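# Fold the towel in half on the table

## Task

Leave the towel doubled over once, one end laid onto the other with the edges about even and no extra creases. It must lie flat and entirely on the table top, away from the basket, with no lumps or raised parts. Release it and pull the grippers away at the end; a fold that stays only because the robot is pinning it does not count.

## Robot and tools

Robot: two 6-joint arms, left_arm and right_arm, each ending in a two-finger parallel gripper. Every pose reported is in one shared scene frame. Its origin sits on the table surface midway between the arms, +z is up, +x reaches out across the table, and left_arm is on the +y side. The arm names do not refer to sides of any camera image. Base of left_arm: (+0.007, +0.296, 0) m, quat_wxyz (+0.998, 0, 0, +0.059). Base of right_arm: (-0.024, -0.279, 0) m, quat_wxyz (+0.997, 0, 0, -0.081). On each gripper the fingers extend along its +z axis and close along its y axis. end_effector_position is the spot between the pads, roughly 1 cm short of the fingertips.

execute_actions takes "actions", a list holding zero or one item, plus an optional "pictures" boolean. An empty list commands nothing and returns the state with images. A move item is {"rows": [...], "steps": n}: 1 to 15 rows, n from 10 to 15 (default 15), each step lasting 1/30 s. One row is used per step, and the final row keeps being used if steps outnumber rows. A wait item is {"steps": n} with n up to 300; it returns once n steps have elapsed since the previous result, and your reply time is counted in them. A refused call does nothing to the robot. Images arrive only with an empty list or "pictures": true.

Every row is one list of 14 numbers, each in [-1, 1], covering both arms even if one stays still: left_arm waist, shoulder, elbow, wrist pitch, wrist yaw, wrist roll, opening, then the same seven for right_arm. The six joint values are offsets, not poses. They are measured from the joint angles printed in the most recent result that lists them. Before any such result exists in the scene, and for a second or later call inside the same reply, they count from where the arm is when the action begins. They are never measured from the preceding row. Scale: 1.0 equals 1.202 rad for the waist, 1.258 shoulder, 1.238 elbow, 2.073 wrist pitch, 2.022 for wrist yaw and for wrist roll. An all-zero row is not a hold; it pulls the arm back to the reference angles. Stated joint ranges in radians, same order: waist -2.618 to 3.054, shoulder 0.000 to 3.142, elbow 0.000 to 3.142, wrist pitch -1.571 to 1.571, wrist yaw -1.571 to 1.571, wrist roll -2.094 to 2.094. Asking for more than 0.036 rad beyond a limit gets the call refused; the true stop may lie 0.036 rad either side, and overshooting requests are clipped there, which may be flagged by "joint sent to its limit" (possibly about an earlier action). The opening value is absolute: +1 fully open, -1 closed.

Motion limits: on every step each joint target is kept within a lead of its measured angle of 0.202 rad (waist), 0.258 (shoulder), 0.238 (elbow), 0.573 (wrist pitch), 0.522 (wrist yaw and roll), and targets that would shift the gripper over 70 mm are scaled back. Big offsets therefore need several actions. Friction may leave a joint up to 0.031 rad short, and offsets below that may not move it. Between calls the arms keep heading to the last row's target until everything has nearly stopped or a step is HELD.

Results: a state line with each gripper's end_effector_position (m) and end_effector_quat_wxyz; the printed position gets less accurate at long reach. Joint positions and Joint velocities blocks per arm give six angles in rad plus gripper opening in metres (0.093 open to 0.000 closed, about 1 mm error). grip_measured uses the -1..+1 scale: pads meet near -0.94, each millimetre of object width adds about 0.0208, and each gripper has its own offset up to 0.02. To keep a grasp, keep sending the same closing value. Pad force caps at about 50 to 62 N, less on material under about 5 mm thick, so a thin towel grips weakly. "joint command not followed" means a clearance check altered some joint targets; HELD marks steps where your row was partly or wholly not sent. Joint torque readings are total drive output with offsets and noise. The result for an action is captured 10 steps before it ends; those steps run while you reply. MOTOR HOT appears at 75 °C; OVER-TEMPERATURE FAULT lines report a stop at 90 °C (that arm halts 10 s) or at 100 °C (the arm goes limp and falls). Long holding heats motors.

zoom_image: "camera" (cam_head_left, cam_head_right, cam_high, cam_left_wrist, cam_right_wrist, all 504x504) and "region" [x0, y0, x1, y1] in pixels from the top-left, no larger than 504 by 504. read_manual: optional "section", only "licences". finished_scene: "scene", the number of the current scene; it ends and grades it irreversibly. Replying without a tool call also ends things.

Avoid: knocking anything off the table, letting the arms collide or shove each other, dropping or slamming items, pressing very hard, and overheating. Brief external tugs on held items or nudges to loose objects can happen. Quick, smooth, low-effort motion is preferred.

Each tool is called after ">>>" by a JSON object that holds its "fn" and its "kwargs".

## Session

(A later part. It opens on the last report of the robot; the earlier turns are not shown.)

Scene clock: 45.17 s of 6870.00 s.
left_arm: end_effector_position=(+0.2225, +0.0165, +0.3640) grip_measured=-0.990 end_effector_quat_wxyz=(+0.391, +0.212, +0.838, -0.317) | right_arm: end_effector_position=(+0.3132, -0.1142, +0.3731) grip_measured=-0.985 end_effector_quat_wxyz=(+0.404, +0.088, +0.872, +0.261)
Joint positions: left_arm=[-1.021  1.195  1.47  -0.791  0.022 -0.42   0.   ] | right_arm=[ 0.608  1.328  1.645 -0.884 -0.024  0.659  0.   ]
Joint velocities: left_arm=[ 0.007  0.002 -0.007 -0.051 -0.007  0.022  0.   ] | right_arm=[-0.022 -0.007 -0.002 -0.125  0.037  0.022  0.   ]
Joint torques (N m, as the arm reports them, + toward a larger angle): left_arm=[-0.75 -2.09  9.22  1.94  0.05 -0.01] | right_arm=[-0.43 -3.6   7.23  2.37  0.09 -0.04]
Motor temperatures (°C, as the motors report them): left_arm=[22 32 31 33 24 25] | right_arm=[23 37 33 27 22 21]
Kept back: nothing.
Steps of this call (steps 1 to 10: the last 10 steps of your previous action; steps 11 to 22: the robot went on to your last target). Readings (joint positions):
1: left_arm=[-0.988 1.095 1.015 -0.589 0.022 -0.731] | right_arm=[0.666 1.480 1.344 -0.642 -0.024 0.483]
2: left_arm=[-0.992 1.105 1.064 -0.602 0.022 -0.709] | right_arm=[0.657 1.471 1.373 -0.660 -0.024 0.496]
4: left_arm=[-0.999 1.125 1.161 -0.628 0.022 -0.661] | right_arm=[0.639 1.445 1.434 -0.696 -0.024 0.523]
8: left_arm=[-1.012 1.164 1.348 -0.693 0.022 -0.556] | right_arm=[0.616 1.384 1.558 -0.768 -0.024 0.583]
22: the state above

>>> {"fn": "execute_actions", "kwargs": {"actions": [{"rows":[[-0.003,0.01,0.037,-0.011,0,0.015,-1,0.002,-0.008,0.023,-0.011,0,0.008,-1],[-0.006,0.02,0.075,-0.021,0,0.03,-1,0.005,-0.017,0.046,-0.023,0,0.017,-1],[-0.009,0.03,0.112,-0.032,0,0.045,-1,0.009,-0.025,0.07,-0.034,0,0.025,-1],[-0.012,0.039,0.15,-0.043,0,0.059,-1,0.013,-0.033,0.093,-0.046,0,0.034,-1],[-0.015,0.049,0.187,-0.054,0,0.074,-1,0.018,-0.041,0.116,-0.057,0,0.042,-1],[-0.018,0.059,0.225,-0.064,0,0.089,-1,0.023,-0.05,0.139,-0.069,0,0.051,-1],[-0.02,0.069,0.262,-0.075,0,0.104,-1,0.029,-0.058,0.162,-0.08,0,0.06,-1],[-0.023,0.079,0.3,-0.086,0,0.119,-1,0.035,-0.066,0.186,-0.091,0,0.068,-1],[-0.026,0.089,0.337,-0.096,0,0.134,-1,0.042,-0.075,0.209,-0.103,0,0.076,-1],[-0.029,0.099,0.374,-0.107,0,0.149,-1,0.049,-0.083,0.232,-0.114,0,0.085,-1],[-0.032,0.108,0.412,-0.118,0,0.163,-1,0.056,-0.091,0.255,-0.126,0,0.093,-1],[-0.035,0.118,0.45,-0.129,0,0.178,-1,0.063,-0.1,0.279,-0.137,0,0.102,-1],[-0.038,0.128,0.487,-0.139,0,0.193,-1,0.07,-0.108,0.302,-0.149,0,0.11,-1],[-0.041,0.138,0.524,-0.15,0,0.208,-1,0.077,-0.116,0.325,-0.16,0,0.119,-1]],"steps":15}]}}

>>> {"fn": "execute_actions", "kwargs": {"actions": [{"steps":70}], "pictures": true}}

Scene clock: 46.23 s of 6870.00 s.
left_arm: end_effector_position=(+0.2215, +0.0162, +0.3876) grip_measured=-0.990 end_effector_quat_wxyz=(+0.404, +0.239, +0.828, -0.307) | right_arm: end_effector_position=(+0.3032, -0.1173, +0.3843) grip_measured=-0.985 end_effector_quat_wxyz=(+0.396, +0.102, +0.873, +0.267)
Joint positions: left_arm=[-1.023  1.235  1.595 -0.867  0.022 -0.357  0.   ] | right_arm=[ 0.612  1.326  1.706 -0.956 -0.024  0.694  0.   ]
Joint velocities: left_arm=[-0.081  0.383  1.253 -0.388 -0.037  0.593  0.   ] | right_arm=[ 0.1   -0.066  0.725 -0.447  0.022  0.33   0.   ]
Joint torques (N m, as the arm reports them, + toward a larger angle): left_arm=[-1.08 -3.54  9.95  2.2   0.06 -0.04] | right_arm=[ 1.04 -7.43  9.17  2.51  0.06 -0.05]
Motor temperatures (°C, as the motors report them): left_arm=[22 32 32 33 24 25] | right_arm=[23 37 33 27 22 21]
Steps of this call (steps 1 to 27: the robot went on to your last target; steps 28 to 32: the first 5 steps of this action). Readings (joint positions):
28: left_arm=[-1.021 1.195 1.474 -0.802 0.022 -0.412] | right_arm=[0.608 1.328 1.645 -0.892 -0.024 0.663]
29: left_arm=[-1.021 1.199 1.488 -0.816 0.022 -0.404] | right_arm=[0.608 1.328 1.651 -0.902 -0.024 0.668]
31: left_arm=[-1.021 1.221 1.552 -0.852 0.022 -0.376] | right_arm=[0.609 1.328 1.681 -0.938 -0.024 0.683]
32: the state above

Scene clock: 48.57 s of 6870.00 s.
left_arm: end_effector_position=(+0.1977, +0.0254, +0.4949) grip_measured=-0.990 end_effector_quat_wxyz=(+0.500, +0.378, +0.731, -0.268) | right_arm: end_effector_position=(+0.1968, -0.1448, +0.4981) grip_measured=-0.985 end_effector_quat_wxyz=(+0.425, +0.141, +0.809, +0.381)
Joint positions: left_arm=[-1.062  1.36   2.101 -1.105  0.023 -0.005  0.   ] | right_arm=[ 0.694  1.173  2.039 -1.221 -0.025  0.894  0.   ]
Joint velocities: left_arm=[-0.012 -0.012 -0.027 -0.037 -0.022  0.037  0.   ] | right_arm=[ 0.012  0.007 -0.032 -0.022 -0.095  0.022  0.   ]
Joint torques (N m, as the arm reports them, + toward a larger angle): left_arm=[-0.62 -2.13  7.32  2.08  0.06 -0.06] | right_arm=[ 0.67  0.21  4.8   2.45  0.09 -0.06]
Motor temperatures (°C, as the motors report them): left_arm=[22 32 32 34 24 25] | right_arm=[23 36 33 27 22 21]
Kept back: nothing.
Steps of this call (steps 1 to 10: the last 10 steps of your previous action; steps 11 to 45: the robot went on to your last target; steps 46 to 70: nothing new was sent). Readings (joint positions):
1: left_arm=[-1.026 1.248 1.641 -0.881 0.022 -0.336] | right_arm=[0.617 1.322 1.733 -0.972 -0.024 0.706]
2: left_arm=[-1.030 1.260 1.689 -0.895 0.022 -0.313] | right_arm=[0.623 1.313 1.762 -0.989 -0.024 0.719]
4: left_arm=[-1.037 1.281 1.786 -0.924 0.022 -0.263] | right_arm=[0.638 1.290 1.824 -1.025 -0.024 0.747]
8: left_arm=[-1.051 1.320 1.978 -0.994 0.022 -0.154] | right_arm=[0.672 1.231 1.949 -1.100 -0.024 0.808]
70: the state above
All arms were judged still, so your last target was given up. Only a new action makes them travel on or press farther. Fingers that are still opening or closing keep moving.

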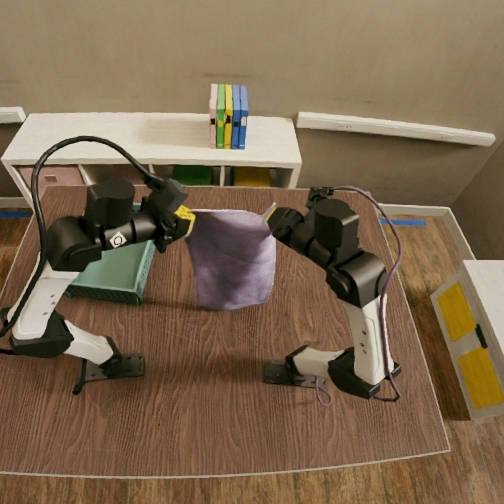

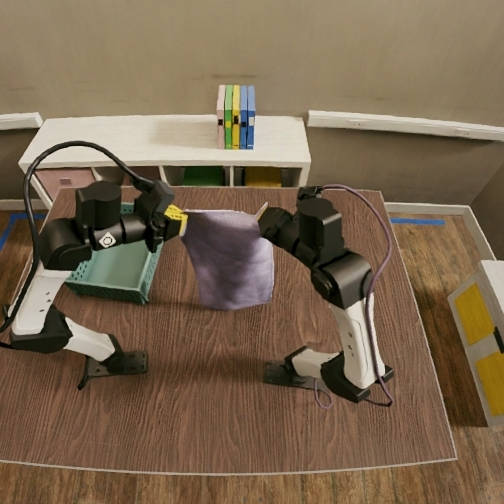

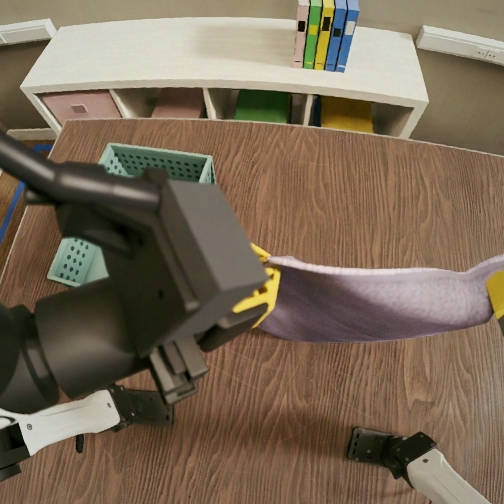

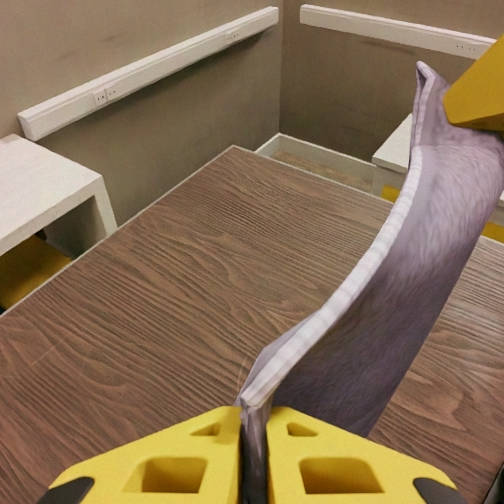

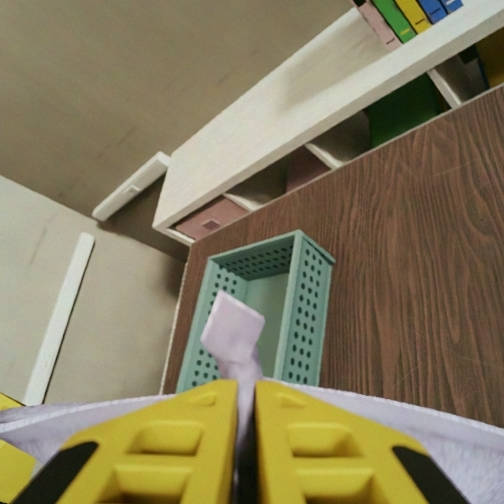

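>>> {"fn": "zoom_image", "kwargs": {"camera": "cam_head_left", "region": [150, 180, 330, 340]}}

Region (150, 180, 330, 340) of cam_head_left's 504x504 image, scaled by 2.800, with more detail than that image has.

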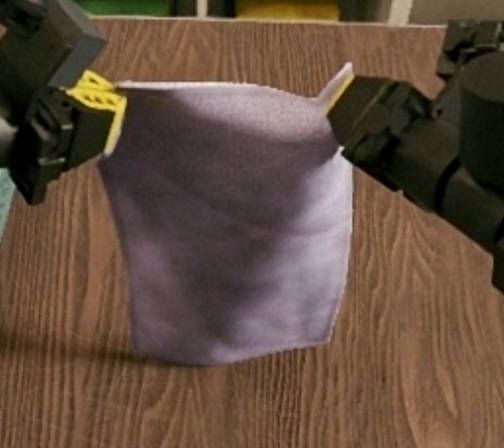

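>>> {"fn": "execute_actions", "kwargs": {"actions": [{"rows":[[0.014,0.005,-0.019,0.01,0,0.004,-1,-0.01,0.007,-0.022,0.013,0,-0.002,-1],[0.027,0.01,-0.037,0.02,0,0.009,-1,-0.019,0.014,-0.043,0.026,0,-0.005,-1],[0.041,0.015,-0.056,0.03,0,0.013,-1,-0.029,0.02,-0.065,0.038,0,-0.007,-1],[0.055,0.019,-0.075,0.04,0,0.018,-1,-0.038,0.027,-0.087,0.051,0,-0.009,-1],[0.068,0.024,-0.094,0.05,0,0.022,-1,-0.048,0.034,-0.109,0.064,0,-0.011,-1],[0.082,0.029,-0.112,0.06,0,0.027,-1,-0.057,0.041,-0.13,0.077,0,-0.014,-1],[0.096,0.034,-0.131,0.07,0,0.031,-1,-0.067,0.048,-0.152,0.09,0,-0.016,-1],[0.109,0.039,-0.15,0.081,0,0.035,-1,-0.076,0.054,-0.174,0.102,0,-0.018,-1],[0.123,0.044,-0.168,0.091,0,0.04,-1,-0.086,0.061,-0.195,0.115,0,-0.021,-1],[0.136,0.049,-0.187,0.101,0,0.044,-1,-0.095,0.068,-0.217,0.128,0,-0.023,-1],[0.15,0.053,-0.206,0.111,0,0.049,-1,-0.105,0.075,-0.239,0.141,0,-0.025,-1],[0.164,0.058,-0.225,0.121,0,0.053,-1,-0.114,0.081,-0.261,0.153,0,-0.027,-1],[0.177,0.063,-0.243,0.131,0,0.058,-1,-0.124,0.088,-0.282,0.166,0,-0.03,-1],[0.191,0.068,-0.262,0.141,0,0.062,-1,-0.135,0.095,-0.304,0.179,0,-0.032,-1]],"steps":15}]}}

>>> {"fn": "execute_actions", "kwargs": {"actions": [{"steps":30}], "pictures": true}}

Scene clock: 50.10 s of 6870.00 s.
left_arm: end_effector_position=(+0.2153, +0.0264, +0.4839) grip_measured=-0.990 end_effector_quat_wxyz=(+0.502, +0.371, +0.740, -0.251) | right_arm: end_effector_position=(+0.2130, -0.1448, +0.4868) grip_measured=-0.985 end_effector_quat_wxyz=(+0.427, +0.152, +0.811, +0.370)
Joint positions: left_arm=[-1.018  1.36   2.048 -1.067  0.025  0.012  0.   ] | right_arm=[ 0.663  1.175  1.973 -1.168 -0.027  0.89   0.   ]
Joint velocities: left_arm=[ 0.462  0.002 -0.637  0.388  0.007  0.095  0.   ] | right_arm=[-0.305  0.061 -0.716  0.403 -0.066 -0.066  0.   ]
Joint torques (N m, as the arm reports them, + toward a larger angle): left_arm=[ 1.02 -0.61  4.02  2.18  0.04 -0.06] | right_arm=[-0.48  2.    2.54  2.48  0.1  -0.24]
Motor temperatures (°C, as the motors report them): left_arm=[22 31 32 34 24 25] | right_arm=[23 36 33 28 22 21]
Steps of this call (steps 1 to 41: nothing new was sent; steps 42 to 46: the first 5 steps of this action). Readings (joint positions):
42: left_arm=[-1.062 1.360 2.101 -1.105 0.023 -0.004] | right_arm=[0.694 1.173 2.039 -1.221 -0.025 0.894]
43: left_arm=[-1.057 1.360 2.096 -1.101 0.024 -0.002] | right_arm=[0.691 1.173 2.032 -1.214 -0.026 0.894]
45: left_arm=[-1.033 1.360 2.069 -1.080 0.025 0.006] | right_arm=[0.674 1.173 1.999 -1.186 -0.026 0.892]
46: the state above

Scene clock: 51.10 s of 6870.00 s.
left_arm: end_effector_position=(+0.3141, +0.0203, +0.3926) grip_measured=-0.990 end_effector_quat_wxyz=(+0.478, +0.356, +0.787, -0.161) | right_arm: end_effector_position=(+0.3182, -0.1394, +0.3898) grip_measured=-0.985 end_effector_quat_wxyz=(+0.405, +0.192, +0.844, +0.296)
Joint positions: left_arm=[-0.839  1.455  1.783 -0.842  0.024  0.114  0.   ] | right_arm=[ 0.539  1.305  1.664 -0.879 -0.027  0.839  0.   ]
Joint velocities: left_arm=[ 0.002 -0.007  0.002  0.022 -0.022  0.037  0.   ] | right_arm=[-0.012  0.002  0.007  0.022 -0.051 -0.037  0.   ]
Joint torques (N m, as the arm reports them, + toward a larger angle): left_arm=[ 0.6  -6.22  7.01  2.22  0.04 -0.05] | right_arm=[-0.42 -4.73  6.31  2.61  0.09 -0.22]
Motor temperatures (°C, as the motors report them): left_arm=[22 31 32 34 24 25] | right_arm=[23 36 33 28 22 21]
Kept back: nothing.
Steps of this call (steps 1 to 10: the last 10 steps of your previous action; steps 11 to 30: the robot went on to your last target). Readings (joint positions):
1: left_arm=[-1.001 1.362 2.024 -1.055 0.025 0.018] | right_arm=[0.652 1.180 1.947 -1.151 -0.027 0.887]
2: left_arm=[-0.985 1.366 2.001 -1.041 0.025 0.025] | right_arm=[0.641 1.188 1.920 -1.132 -0.027 0.884]
4: left_arm=[-0.951 1.380 1.953 -1.008 0.025 0.039] | right_arm=[0.618 1.210 1.864 -1.089 -0.027 0.877]
8: left_arm=[-0.886 1.415 1.855 -0.937 0.025 0.071] | right_arm=[0.572 1.260 1.747 -0.997 -0.027 0.861]
30: the state above

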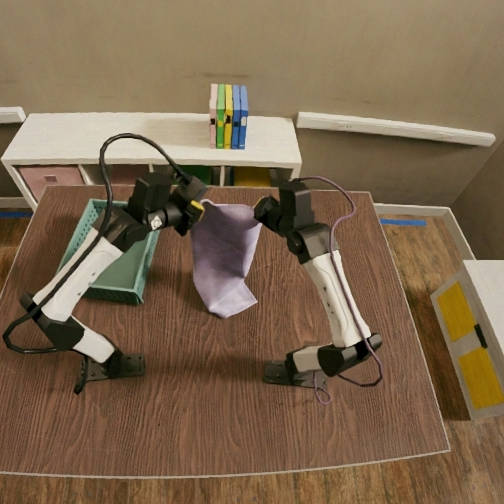

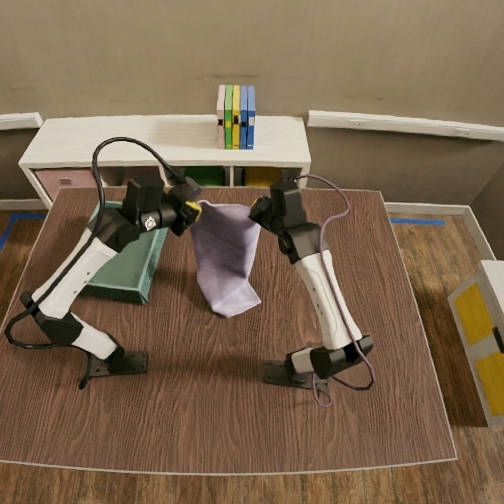

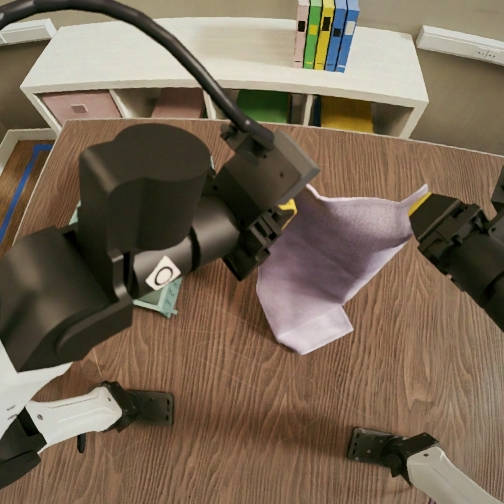

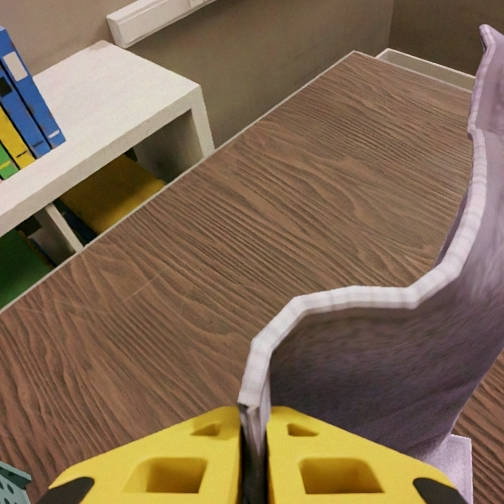

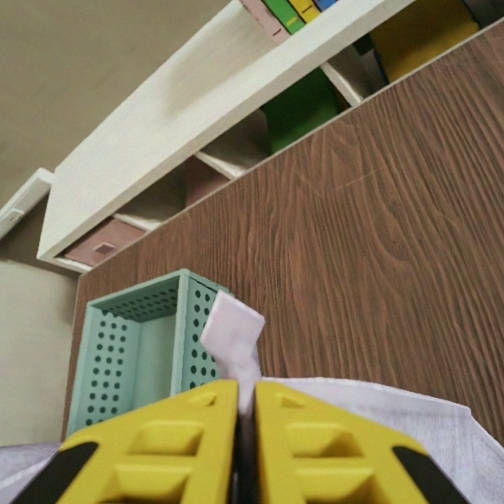

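>>> {"fn": "execute_actions", "kwargs": {"actions": [{"rows":[[0.015,0.019,0.006,0.01,0,0.004,-1,-0.01,0.022,0.006,0.012,0,-0.003,-1],[0.03,0.039,0.011,0.021,0,0.007,-1,-0.02,0.045,0.011,0.024,0,-0.006,-1],[0.044,0.058,0.017,0.031,0,0.011,-1,-0.03,0.067,0.017,0.036,0,-0.009,-1],[0.058,0.077,0.023,0.042,0,0.014,-1,-0.039,0.09,0.023,0.049,0,-0.011,-1],[0.071,0.096,0.028,0.052,0,0.018,-1,-0.048,0.112,0.029,0.061,0,-0.014,-1],[0.084,0.116,0.034,0.063,0,0.021,-1,-0.056,0.135,0.034,0.073,0,-0.017,-1],[0.096,0.135,0.04,0.073,0,0.025,-1,-0.064,0.157,0.04,0.085,0,-0.02,-1],[0.108,0.154,0.045,0.083,0,0.029,-1,-0.072,0.18,0.046,0.097,0,-0.023,-1],[0.12,0.174,0.051,0.094,0,0.032,-1,-0.079,0.202,0.051,0.109,0,-0.026,-1],[0.131,0.193,0.056,0.104,0,0.036,-1,-0.086,0.225,0.057,0.121,0,-0.029,-1],[0.142,0.212,0.062,0.115,0,0.039,-1,-0.092,0.247,0.063,0.134,0,-0.031,-1],[0.152,0.231,0.068,0.125,0,0.043,-1,-0.098,0.27,0.069,0.146,0,-0.034,-1],[0.162,0.251,0.073,0.136,0,0.046,-1,-0.104,0.292,0.074,0.158,0,-0.037,-1],[0.171,0.27,0.079,0.146,0,0.05,-1,-0.11,0.315,0.08,0.17,0,-0.04,-1]],"steps":15}]}}

>>> {"fn": "execute_actions", "kwargs": {"actions": [{"steps":35}], "pictures": true}}

Scene clock: 53.13 s of 6870.00 s.
left_arm: end_effector_position=(+0.3383, +0.0245, +0.3859) grip_measured=-0.990 end_effector_quat_wxyz=(+0.482, +0.344, +0.793, -0.147) | right_arm: end_effector_position=(+0.3418, -0.1426, +0.3815) grip_measured=-0.985 end_effector_quat_wxyz=(+0.407, +0.202, +0.844, +0.286)
Joint positions: left_arm=[-0.794  1.498  1.793 -0.81   0.026  0.127  0.   ] | right_arm=[ 0.509  1.365  1.675 -0.84  -0.027  0.832  0.   ]
Joint velocities: left_arm=[0.476 0.637 0.178 0.462 0.022 0.095 0.   ] | right_arm=[-0.344  0.779  0.193  0.505  0.037 -0.095  0.   ]
Joint torques (N m, as the arm reports them, + toward a larger angle): left_arm=[ 1.14 -2.95  9.01  2.11  0.02 -0.1 ] | right_arm=[-0.53 -1.59  7.51  2.39  0.09 -0.22]
Motor temperatures (°C, as the motors report them): left_arm=[22 32 32 35 24 25] | right_arm=[23 36 33 28 22 21]
Steps of this call (steps 1 to 15: the robot went on to your last target; steps 16 to 56: nothing new was sent; steps 57 to 61: the first 5 steps of this action). Readings (joint positions):
57: left_arm=[-0.838 1.455 1.783 -0.841 0.024 0.115] | right_arm=[0.538 1.307 1.664 -0.878 -0.027 0.838]
58: left_arm=[-0.833 1.458 1.783 -0.839 0.025 0.116] | right_arm=[0.536 1.312 1.664 -0.874 -0.027 0.838]
60: left_arm=[-0.810 1.478 1.787 -0.822 0.026 0.123] | right_arm=[0.520 1.340 1.669 -0.856 -0.027 0.835]
61: the state above

Scene clock: 54.30 s of 6870.00 s.
left_arm: end_effector_position=(+0.4679, +0.0257, +0.3186) grip_measured=-0.990 end_effector_quat_wxyz=(+0.491, +0.316, +0.807, -0.089) | right_arm: end_effector_position=(+0.4705, -0.1465, +0.3157) grip_measured=-0.985 end_effector_quat_wxyz=(+0.426, +0.214, +0.842, +0.253)
Joint positions: left_arm=[-0.64   1.812  1.855 -0.569  0.026  0.21   0.   ] | right_arm=[ 0.416  1.719  1.737 -0.552 -0.029  0.768  0.   ]
Joint velocities: left_arm=[-0.007  0.007 -0.012  0.051 -0.037  0.022  0.   ] | right_arm=[ 0.007 -0.012 -0.007  0.037  0.051  0.022  0.   ]
Joint torques (N m, as the arm reports them, + toward a larger angle): left_arm=[  0.64 -11.23  10.78   2.24   0.06  -0.08] | right_arm=[-0.56 -9.69  9.26  2.54  0.1  -0.22]
Motor temperatures (°C, as the motors report them): left_arm=[22 32 32 35 24 25] | right_arm=[23 36 33 29 22 21]
Kept back: nothing.
Steps of this call (steps 1 to 10: the last 10 steps of your previous action; steps 11 to 35: the robot went on to your last target). Readings (joint positions):
1: left_arm=[-0.777 1.523 1.799 -0.794 0.026 0.132] | right_arm=[0.497 1.394 1.682 -0.821 -0.027 0.829]
2: left_arm=[-0.760 1.551 1.805 -0.777 0.026 0.137] | right_arm=[0.487 1.426 1.687 -0.800 -0.027 0.824]
4: left_arm=[-0.729 1.610 1.815 -0.741 0.026 0.148] | right_arm=[0.467 1.494 1.697 -0.756 -0.027 0.815]
8: left_arm=[-0.675 1.726 1.833 -0.669 0.026 0.174] | right_arm=[0.435 1.624 1.716 -0.670 -0.027 0.795]
35: the state above

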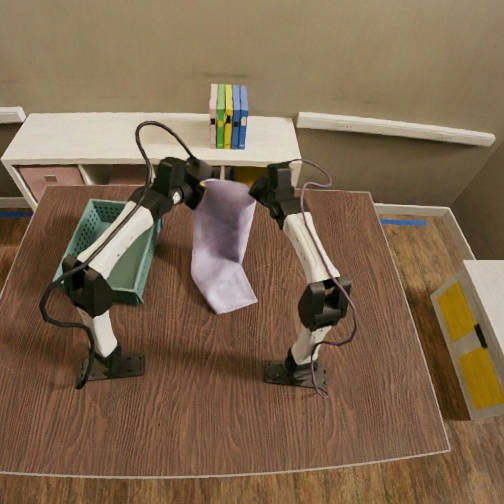

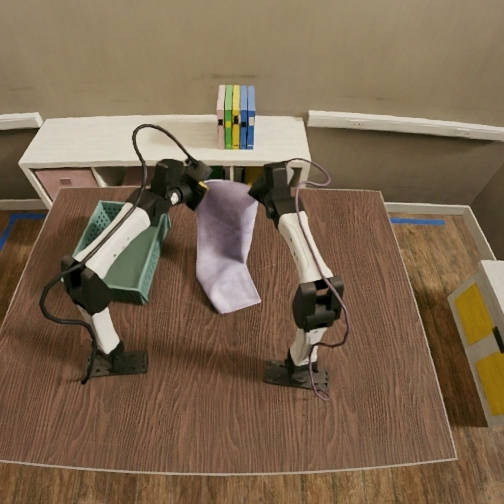

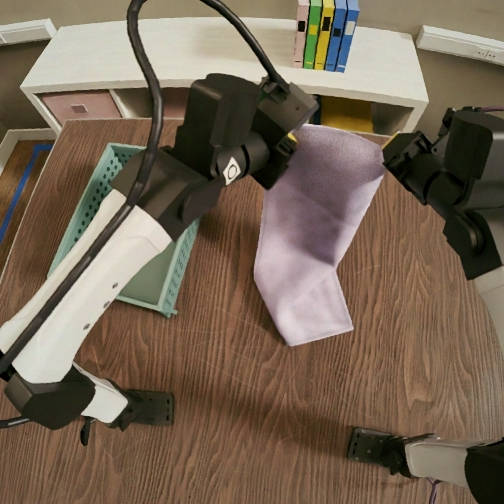

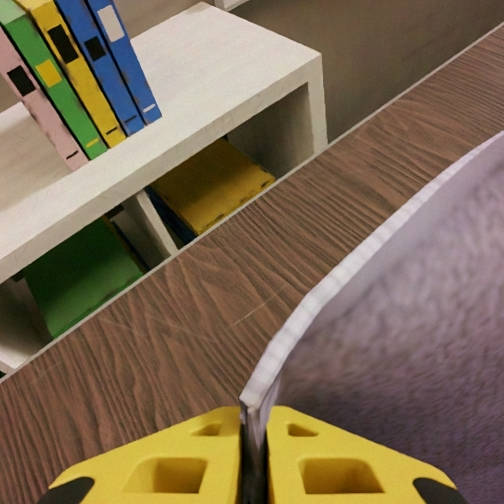

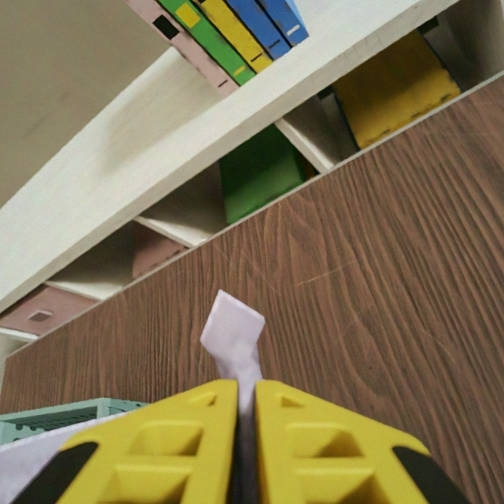

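>>> {"fn": "execute_actions", "kwargs": {"actions": [{"rows":[[-0.006,-0.022,0.025,-0.017,0,-0.007,-1,0.004,-0.025,0.028,-0.02,0,0.005,-1],[-0.016,-0.044,0.05,-0.033,0,-0.014,-1,0.012,-0.05,0.055,-0.039,0,0.009,-1],[-0.03,-0.066,0.075,-0.05,0,-0.021,-1,0.022,-0.075,0.083,-0.059,0,0.014,-1],[-0.046,-0.087,0.1,-0.066,0,-0.029,-1,0.034,-0.1,0.111,-0.079,0,0.018,-1],[-0.065,-0.109,0.125,-0.083,0,-0.036,-1,0.047,-0.125,0.139,-0.099,0,0.023,-1],[-0.085,-0.131,0.15,-0.099,0,-0.043,-1,0.062,-0.15,0.166,-0.118,0,0.027,-1],[-0.107,-0.153,0.175,-0.116,0,-0.05,-1,0.078,-0.175,0.194,-0.138,0,0.032,-1],[-0.131,-0.175,0.2,-0.133,0,-0.057,-1,0.095,-0.199,0.222,-0.158,0,0.037,-1],[-0.156,-0.197,0.225,-0.149,0,-0.064,-1,0.113,-0.224,0.249,-0.177,0,0.041,-1],[-0.183,-0.219,0.25,-0.166,0,-0.071,-1,0.133,-0.249,0.277,-0.197,0,0.046,-1],[-0.211,-0.24,0.275,-0.182,0,-0.079,-1,0.153,-0.274,0.305,-0.217,0,0.05,-1],[-0.24,-0.262,0.3,-0.199,0,-0.086,-1,0.175,-0.299,0.333,-0.237,0,0.055,-1],[-0.271,-0.284,0.325,-0.215,0,-0.093,-1,0.197,-0.324,0.36,-0.256,0,0.059,-1],[-0.303,-0.3,0.35,-0.232,0,-0.1,-1,0.22,-0.342,0.388,-0.276,0,0.064,-1]],"steps":15}]}}

>>> {"fn": "execute_actions", "kwargs": {"actions": [{"steps":90}], "pictures": true}}

>>> {"fn": "zoom_image", "kwargs": {"camera": "cam_head_left", "region": [150, 160, 330, 340]}}

Scene clock: 56.07 s of 6870.00 s.
left_arm: end_effector_position=(+0.4504, +0.0224, +0.3332) grip_measured=-0.990 end_effector_quat_wxyz=(+0.482, +0.317, +0.811, -0.099) | right_arm: end_effector_position=(+0.4519, -0.1431, +0.3343) grip_measured=-0.985 end_effector_quat_wxyz=(+0.416, +0.215, +0.846, +0.256)
Joint positions: left_arm=[-0.662  1.789  1.902 -0.655  0.026  0.187  0.   ] | right_arm=[ 0.432  1.687  1.791 -0.654 -0.029  0.782  0.   ]
Joint velocities: left_arm=[-0.31  -0.359  0.447 -0.549 -0.007 -0.227  0.   ] | right_arm=[ 0.227 -0.466  0.501 -0.652  0.007  0.125  0.   ]
Joint torques (N m, as the arm reports them, + toward a larger angle): left_arm=[ -1.42 -13.98  12.     2.21   0.06  -0.19] | right_arm=[  1.05 -11.79  10.39   2.69   0.07  -0.06]
Motor temperatures (°C, as the motors report them): left_arm=[22 33 32 36 24 25] | right_arm=[23 36 33 29 22 21]
Steps of this call (steps 1 to 15: the robot went on to your last target; steps 16 to 48: nothing new was sent; steps 49 to 53: the first 5 steps of this action). Readings (joint positions):
49: left_arm=[-0.640 1.812 1.855 -0.572 0.026 0.209] | right_arm=[0.416 1.719 1.739 -0.557 -0.029 0.769]
50: left_arm=[-0.641 1.810 1.860 -0.587 0.026 0.205] | right_arm=[0.417 1.717 1.746 -0.574 -0.029 0.771]
52: left_arm=[-0.652 1.800 1.887 -0.635 0.026 0.193] | right_arm=[0.425 1.701 1.774 -0.630 -0.029 0.779]
53: the state above

Scene clock: 59.07 s of 6870.00 s.
left_arm: end_effector_position=(+0.2159, +0.0336, +0.5506) grip_measured=-0.990 end_effector_quat_wxyz=(+0.569, +0.345, +0.693, -0.277) | right_arm: end_effector_position=(+0.2176, -0.1361, +0.5526) grip_measured=-0.985 end_effector_quat_wxyz=(+0.475, +0.134, +0.761, +0.421)
Joint positions: left_arm=[-0.999  1.429  2.284 -1.056  0.033  0.015  0.   ] | right_arm=[ 0.676  1.285  2.22  -1.13  -0.037  0.892  0.   ]
Joint velocities: left_arm=[ 0.012 -0.017  0.002 -0.007 -0.066 -0.037  0.   ] | right_arm=[-0.002 -0.002 -0.007  0.022  0.022  0.081  0.   ]
Joint torques (N m, as the arm reports them, + toward a larger angle): left_arm=[-0.42 -2.4   5.45  2.15 -0.01 -0.17] | right_arm=[ 0.5  -0.69  3.64  2.5   0.14 -0.07]
Motor temperatures (°C, as the motors report them): left_arm=[22 32 32 36 24 25] | right_arm=[23 36 33 29 22 21]
Kept back: nothing.
Steps of this call (steps 1 to 10: the last 10 steps of your previous action; steps 11 to 45: the robot went on to your last target; steps 46 to 90: nothing new was sent). Readings (joint positions):
1: left_arm=[-0.675 1.775 1.919 -0.674 0.026 0.180] | right_arm=[0.441 1.669 1.811 -0.676 -0.029 0.785]
2: left_arm=[-0.689 1.758 1.937 -0.691 0.026 0.174] | right_arm=[0.451 1.649 1.832 -0.697 -0.029 0.789]
4: left_arm=[-0.724 1.721 1.978 -0.724 0.026 0.160] | right_arm=[0.475 1.605 1.878 -0.738 -0.029 0.797]
8: left_arm=[-0.813 1.636 2.068 -0.792 0.026 0.130] | right_arm=[0.540 1.508 1.980 -0.824 -0.029 0.815]
90: the state above
All arms were judged still, so your last target was given up. Only a new action makes them travel on or press farther. Fingers that are still opening or closing keep moving.

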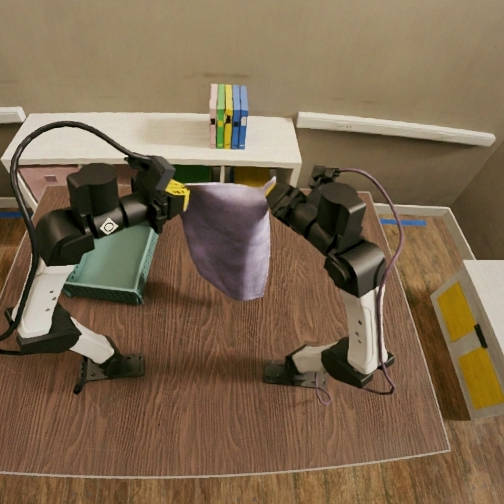

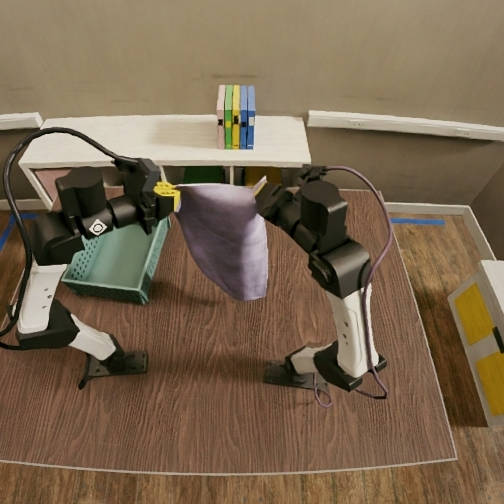

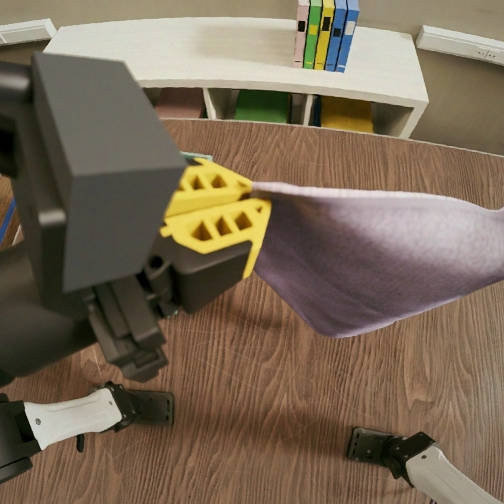

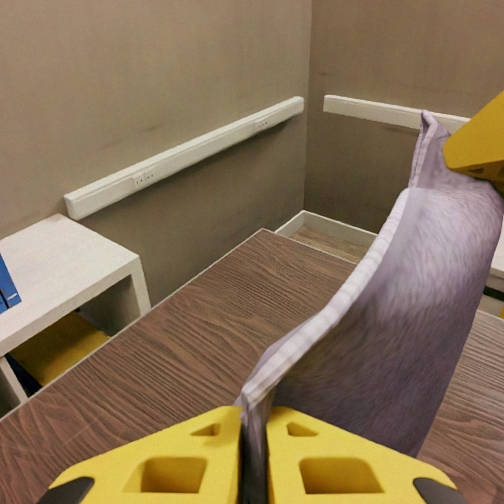

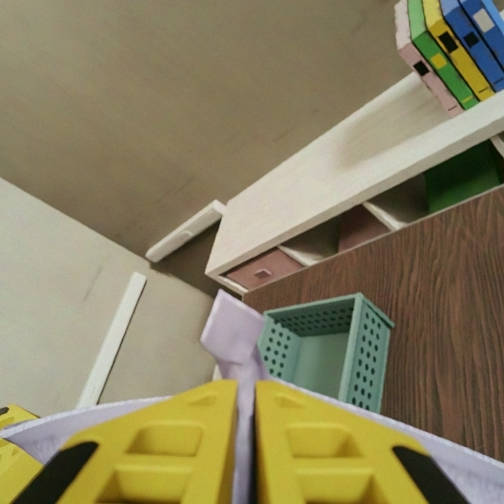

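Region (150, 160, 330, 340) of cam_head_left's 504x504 image, scaled by 2.800, with more detail than that image has.

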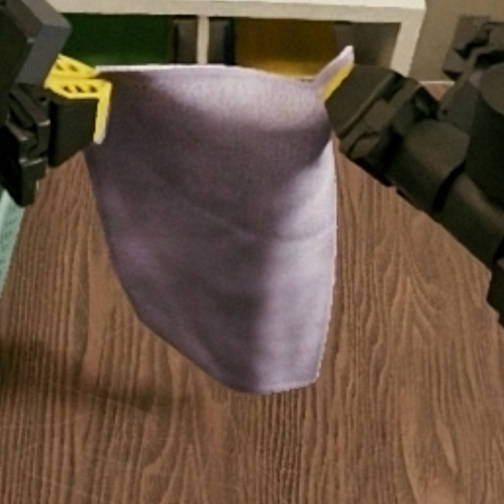

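>>> {"fn": "execute_actions", "kwargs": {"actions": [{"steps":45}], "pictures": true}}

>>> {"fn": "zoom_image", "kwargs": {"camera": "cam_head_left", "region": [150, 160, 330, 340]}}

Scene clock: 60.57 s of 6870.00 s.
left_arm: end_effector_position=(+0.2159, +0.0336, +0.5506) grip_measured=-0.990 end_effector_quat_wxyz=(+0.569, +0.345, +0.694, -0.277) | right_arm: end_effector_position=(+0.2176, -0.1361, +0.5525) grip_measured=-0.985 end_effector_quat_wxyz=(+0.475, +0.134, +0.761, +0.421)
Joint positions: left_arm=[-0.999  1.429  2.284 -1.056  0.033  0.015  0.   ] | right_arm=[ 0.676  1.285  2.22  -1.13  -0.037  0.892  0.   ]
Joint velocities: left_arm=[-0.007 -0.002 -0.007 -0.007 -0.037 -0.095  0.   ] | right_arm=[-0.017 -0.017  0.002  0.022  0.022  0.022  0.   ]
Joint torques (N m, as the arm reports them, + toward a larger angle): left_arm=[-0.47 -2.51  5.42  2.14 -0.01 -0.18] | right_arm=[ 0.49 -0.75  3.64  2.51  0.14 -0.07]
Motor temperatures (°C, as the motors report them): left_arm=[22 32 32 36 24 25] | right_arm=[23 36 33 30 22 21]
Kept back: nothing.
Steps of this call (steps 1 to 45: nothing new was sent). Readings (joint positions):
1: left_arm=[-0.999 1.429 2.284 -1.056 0.033 0.015] | right_arm=[0.676 1.285 2.220 -1.130 -0.037 0.892]
2: left_arm=[-0.999 1.429 2.284 -1.056 0.033 0.015] | right_arm=[0.676 1.285 2.220 -1.130 -0.037 0.892]
4: left_arm=[-0.999 1.429 2.284 -1.056 0.033 0.015] | right_arm=[0.676 1.285 2.220 -1.130 -0.037 0.892]
8: left_arm=[-0.999 1.429 2.284 -1.056 0.033 0.015] | right_arm=[0.676 1.285 2.220 -1.130 -0.037 0.892]
45: the state above

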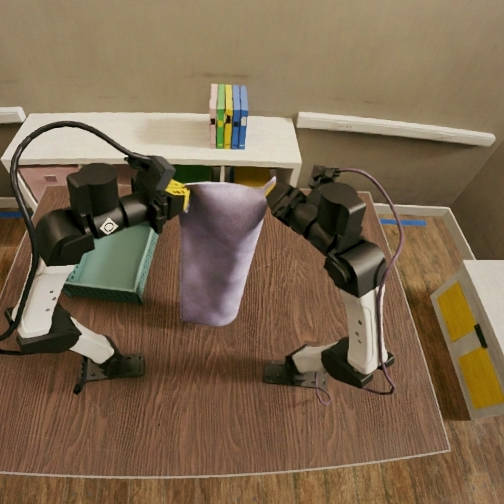

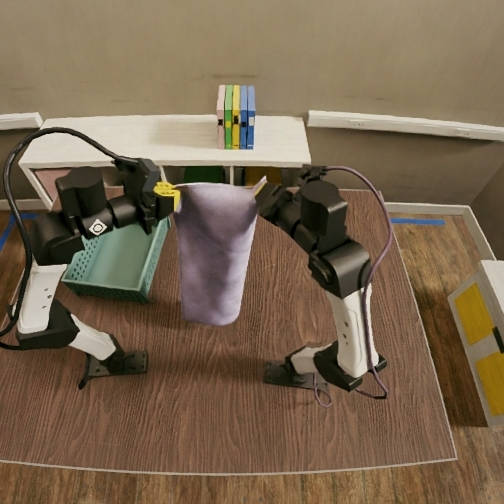

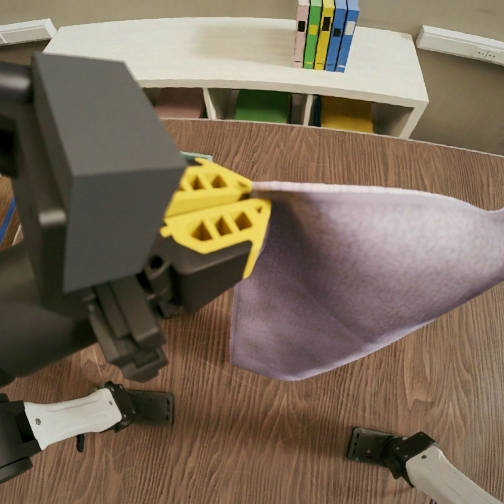

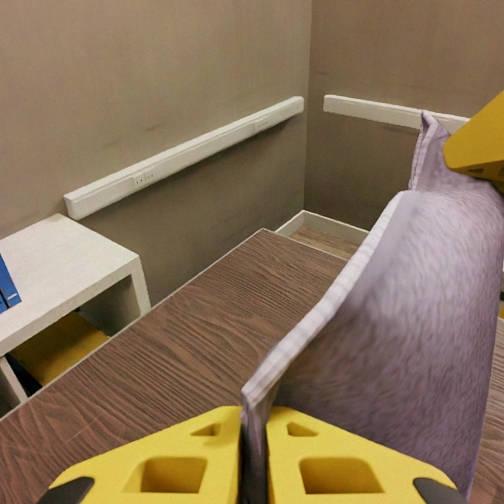

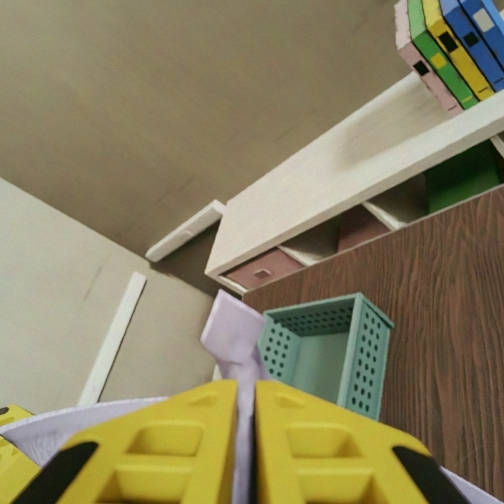

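Region (150, 160, 330, 340) of cam_head_left's 504x504 image, scaled by 2.800, with more detail than that image has.

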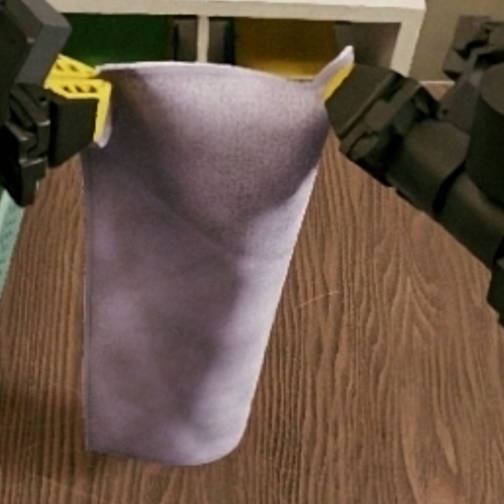

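>>> {"fn": "execute_actions", "kwargs": {"actions": [{"rows":[[0.01,0,0,0,0,0,-1,-0.015,0,0,0,0,0,-1],[0.02,0,0,0,0,0,-1,-0.03,0,0,0,0,0,-1],[0.03,0,0,0,0,0,-1,-0.045,0,0,0,0,0,-1]],"steps":15}]}}

>>> {"fn": "execute_actions", "kwargs": {"actions": [{"steps":150}], "pictures": true}}

>>> {"fn": "zoom_image", "kwargs": {"camera": "cam_head_left", "region": [150, 160, 330, 340]}}

Scene clock: 61.30 s of 6870.00 s.
left_arm: end_effector_position=(+0.2209, +0.0378, +0.5499) grip_measured=-0.990 end_effector_quat_wxyz=(+0.570, +0.339, +0.697, -0.272) | right_arm: end_effector_position=(+0.2224, -0.1447, +0.5522) grip_measured=-0.985 end_effector_quat_wxyz=(+0.482, +0.147, +0.759, +0.413)
Joint positions: left_arm=[-0.979  1.429  2.284 -1.059  0.035  0.015  0.   ] | right_arm=[ 0.639  1.285  2.22  -1.131 -0.041  0.892  0.   ]
Joint velocities: left_arm=[ 0.056 -0.007 -0.002 -0.081  0.066  0.007  0.   ] | right_arm=[-0.1    0.002 -0.002 -0.051 -0.051  0.022  0.   ]
Joint torques (N m, as the arm reports them, + toward a larger angle): left_arm=[ 1.07 -2.87  5.    2.11 -0.01 -0.12] | right_arm=[-0.62 -1.1   3.82  2.44  0.16 -0.12]
Motor temperatures (°C, as the motors report them): left_arm=[22 32 32 36 24 25] | right_arm=[23 36 33 30 22 21]
Steps of this call (steps 1 to 17: nothing new was sent; steps 18 to 22: the first 5 steps of this action). Readings (joint positions):
18: left_arm=[-0.999 1.429 2.284 -1.056 0.033 0.015] | right_arm=[0.674 1.285 2.220 -1.131 -0.037 0.892]
19: left_arm=[-0.996 1.429 2.284 -1.057 0.034 0.015] | right_arm=[0.667 1.285 2.220 -1.131 -0.039 0.892]
21: left_arm=[-0.983 1.429 2.284 -1.058 0.035 0.015] | right_arm=[0.644 1.285 2.220 -1.131 -0.040 0.892]
22: the state above

Scene clock: 66.30 s of 6870.00 s.
left_arm: end_effector_position=(+0.2202, +0.0375, +0.5491) grip_measured=-0.990 end_effector_quat_wxyz=(+0.568, +0.341, +0.698, -0.273) | right_arm: end_effector_position=(+0.2220, -0.1440, +0.5523) grip_measured=-0.985 end_effector_quat_wxyz=(+0.480, +0.145, +0.759, +0.415)
Joint positions: left_arm=[-0.977  1.429  2.284 -1.062  0.042  0.015  0.   ] | right_arm=[ 0.635  1.285  2.22  -1.131 -0.051  0.892  0.   ]
Joint velocities: left_arm=[ 0.002  0.002  0.012 -0.022 -0.051  0.022  0.   ] | right_arm=[-0.002 -0.002  0.012 -0.022 -0.051 -0.037  0.   ]
Joint torques (N m, as the arm reports them, + toward a larger angle): left_arm=[ 1.4  -2.96  5.04  2.13 -0.03 -0.13] | right_arm=[-0.88 -1.09  3.8   2.45  0.2  -0.13]
Motor temperatures (°C, as the motors report them): left_arm=[22 32 32 37 24 25] | right_arm=[23 35 33 30 22 21]
Kept back: nothing.
Steps of this call (steps 1 to 10: the last 10 steps of your previous action; steps 11 to 30: the robot went on to your last target; steps 31 to 150: nothing new was sent). Readings (joint positions):
1: left_arm=[-0.977 1.429 2.284 -1.059 0.036 0.015] | right_arm=[0.637 1.285 2.220 -1.131 -0.043 0.892]
2: left_arm=[-0.977 1.429 2.284 -1.060 0.037 0.015] | right_arm=[0.636 1.285 2.220 -1.131 -0.045 0.892]
4: left_arm=[-0.977 1.429 2.284 -1.061 0.040 0.015] | right_arm=[0.636 1.285 2.220 -1.131 -0.048 0.892]
8: left_arm=[-0.977 1.429 2.284 -1.061 0.042 0.015] | right_arm=[0.636 1.285 2.220 -1.131 -0.050 0.892]
150: the state above
All arms were judged still, so your last target was given up. Only a new action makes them travel on or press farther. Fingers that are still opening or closing keep moving.

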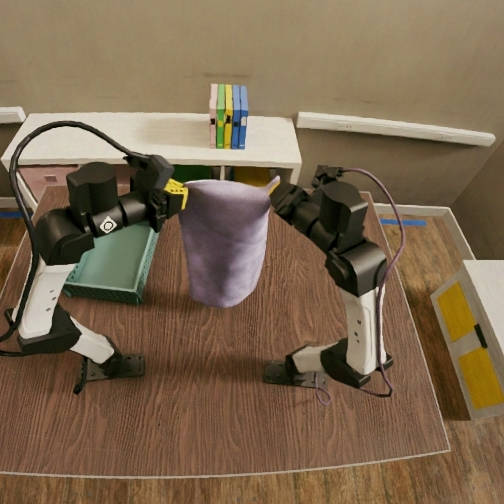

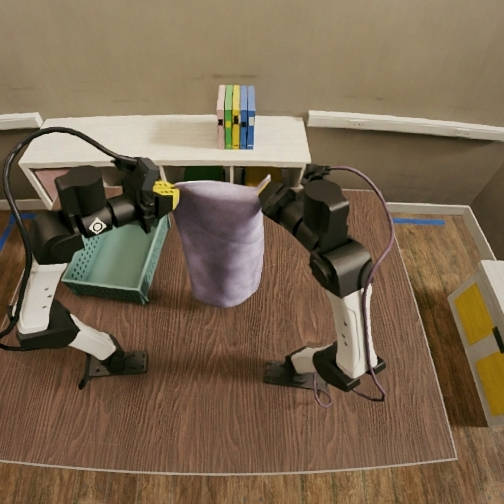

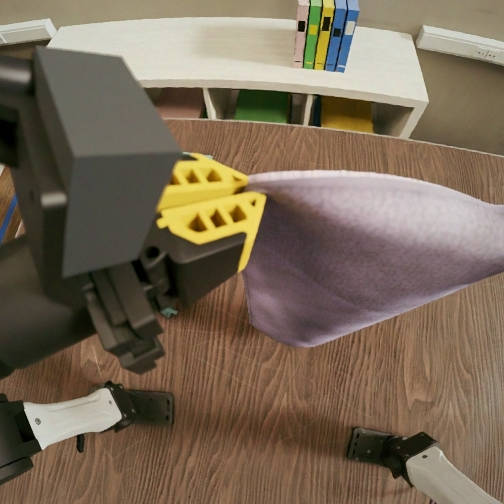

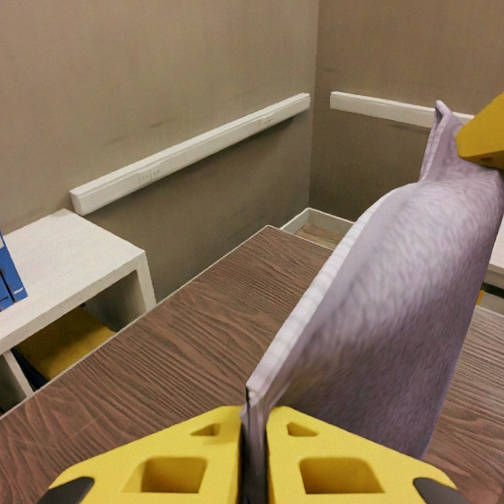

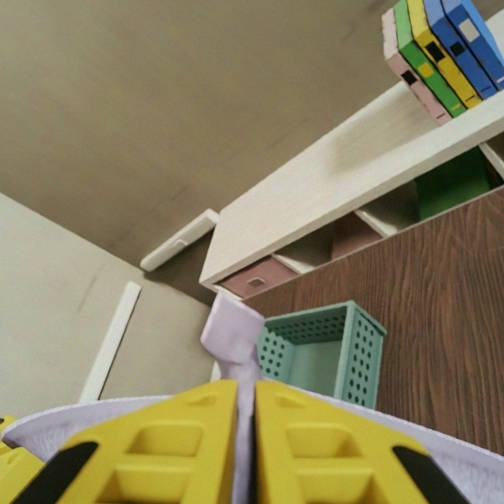

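Region (150, 160, 330, 340) of cam_head_left's 504x504 image, scaled by 2.800, with more detail than that image has.

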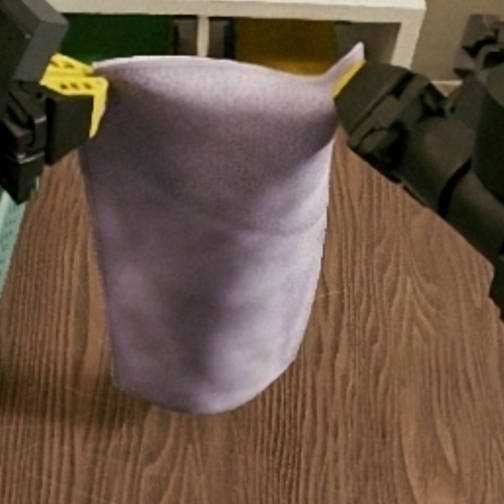

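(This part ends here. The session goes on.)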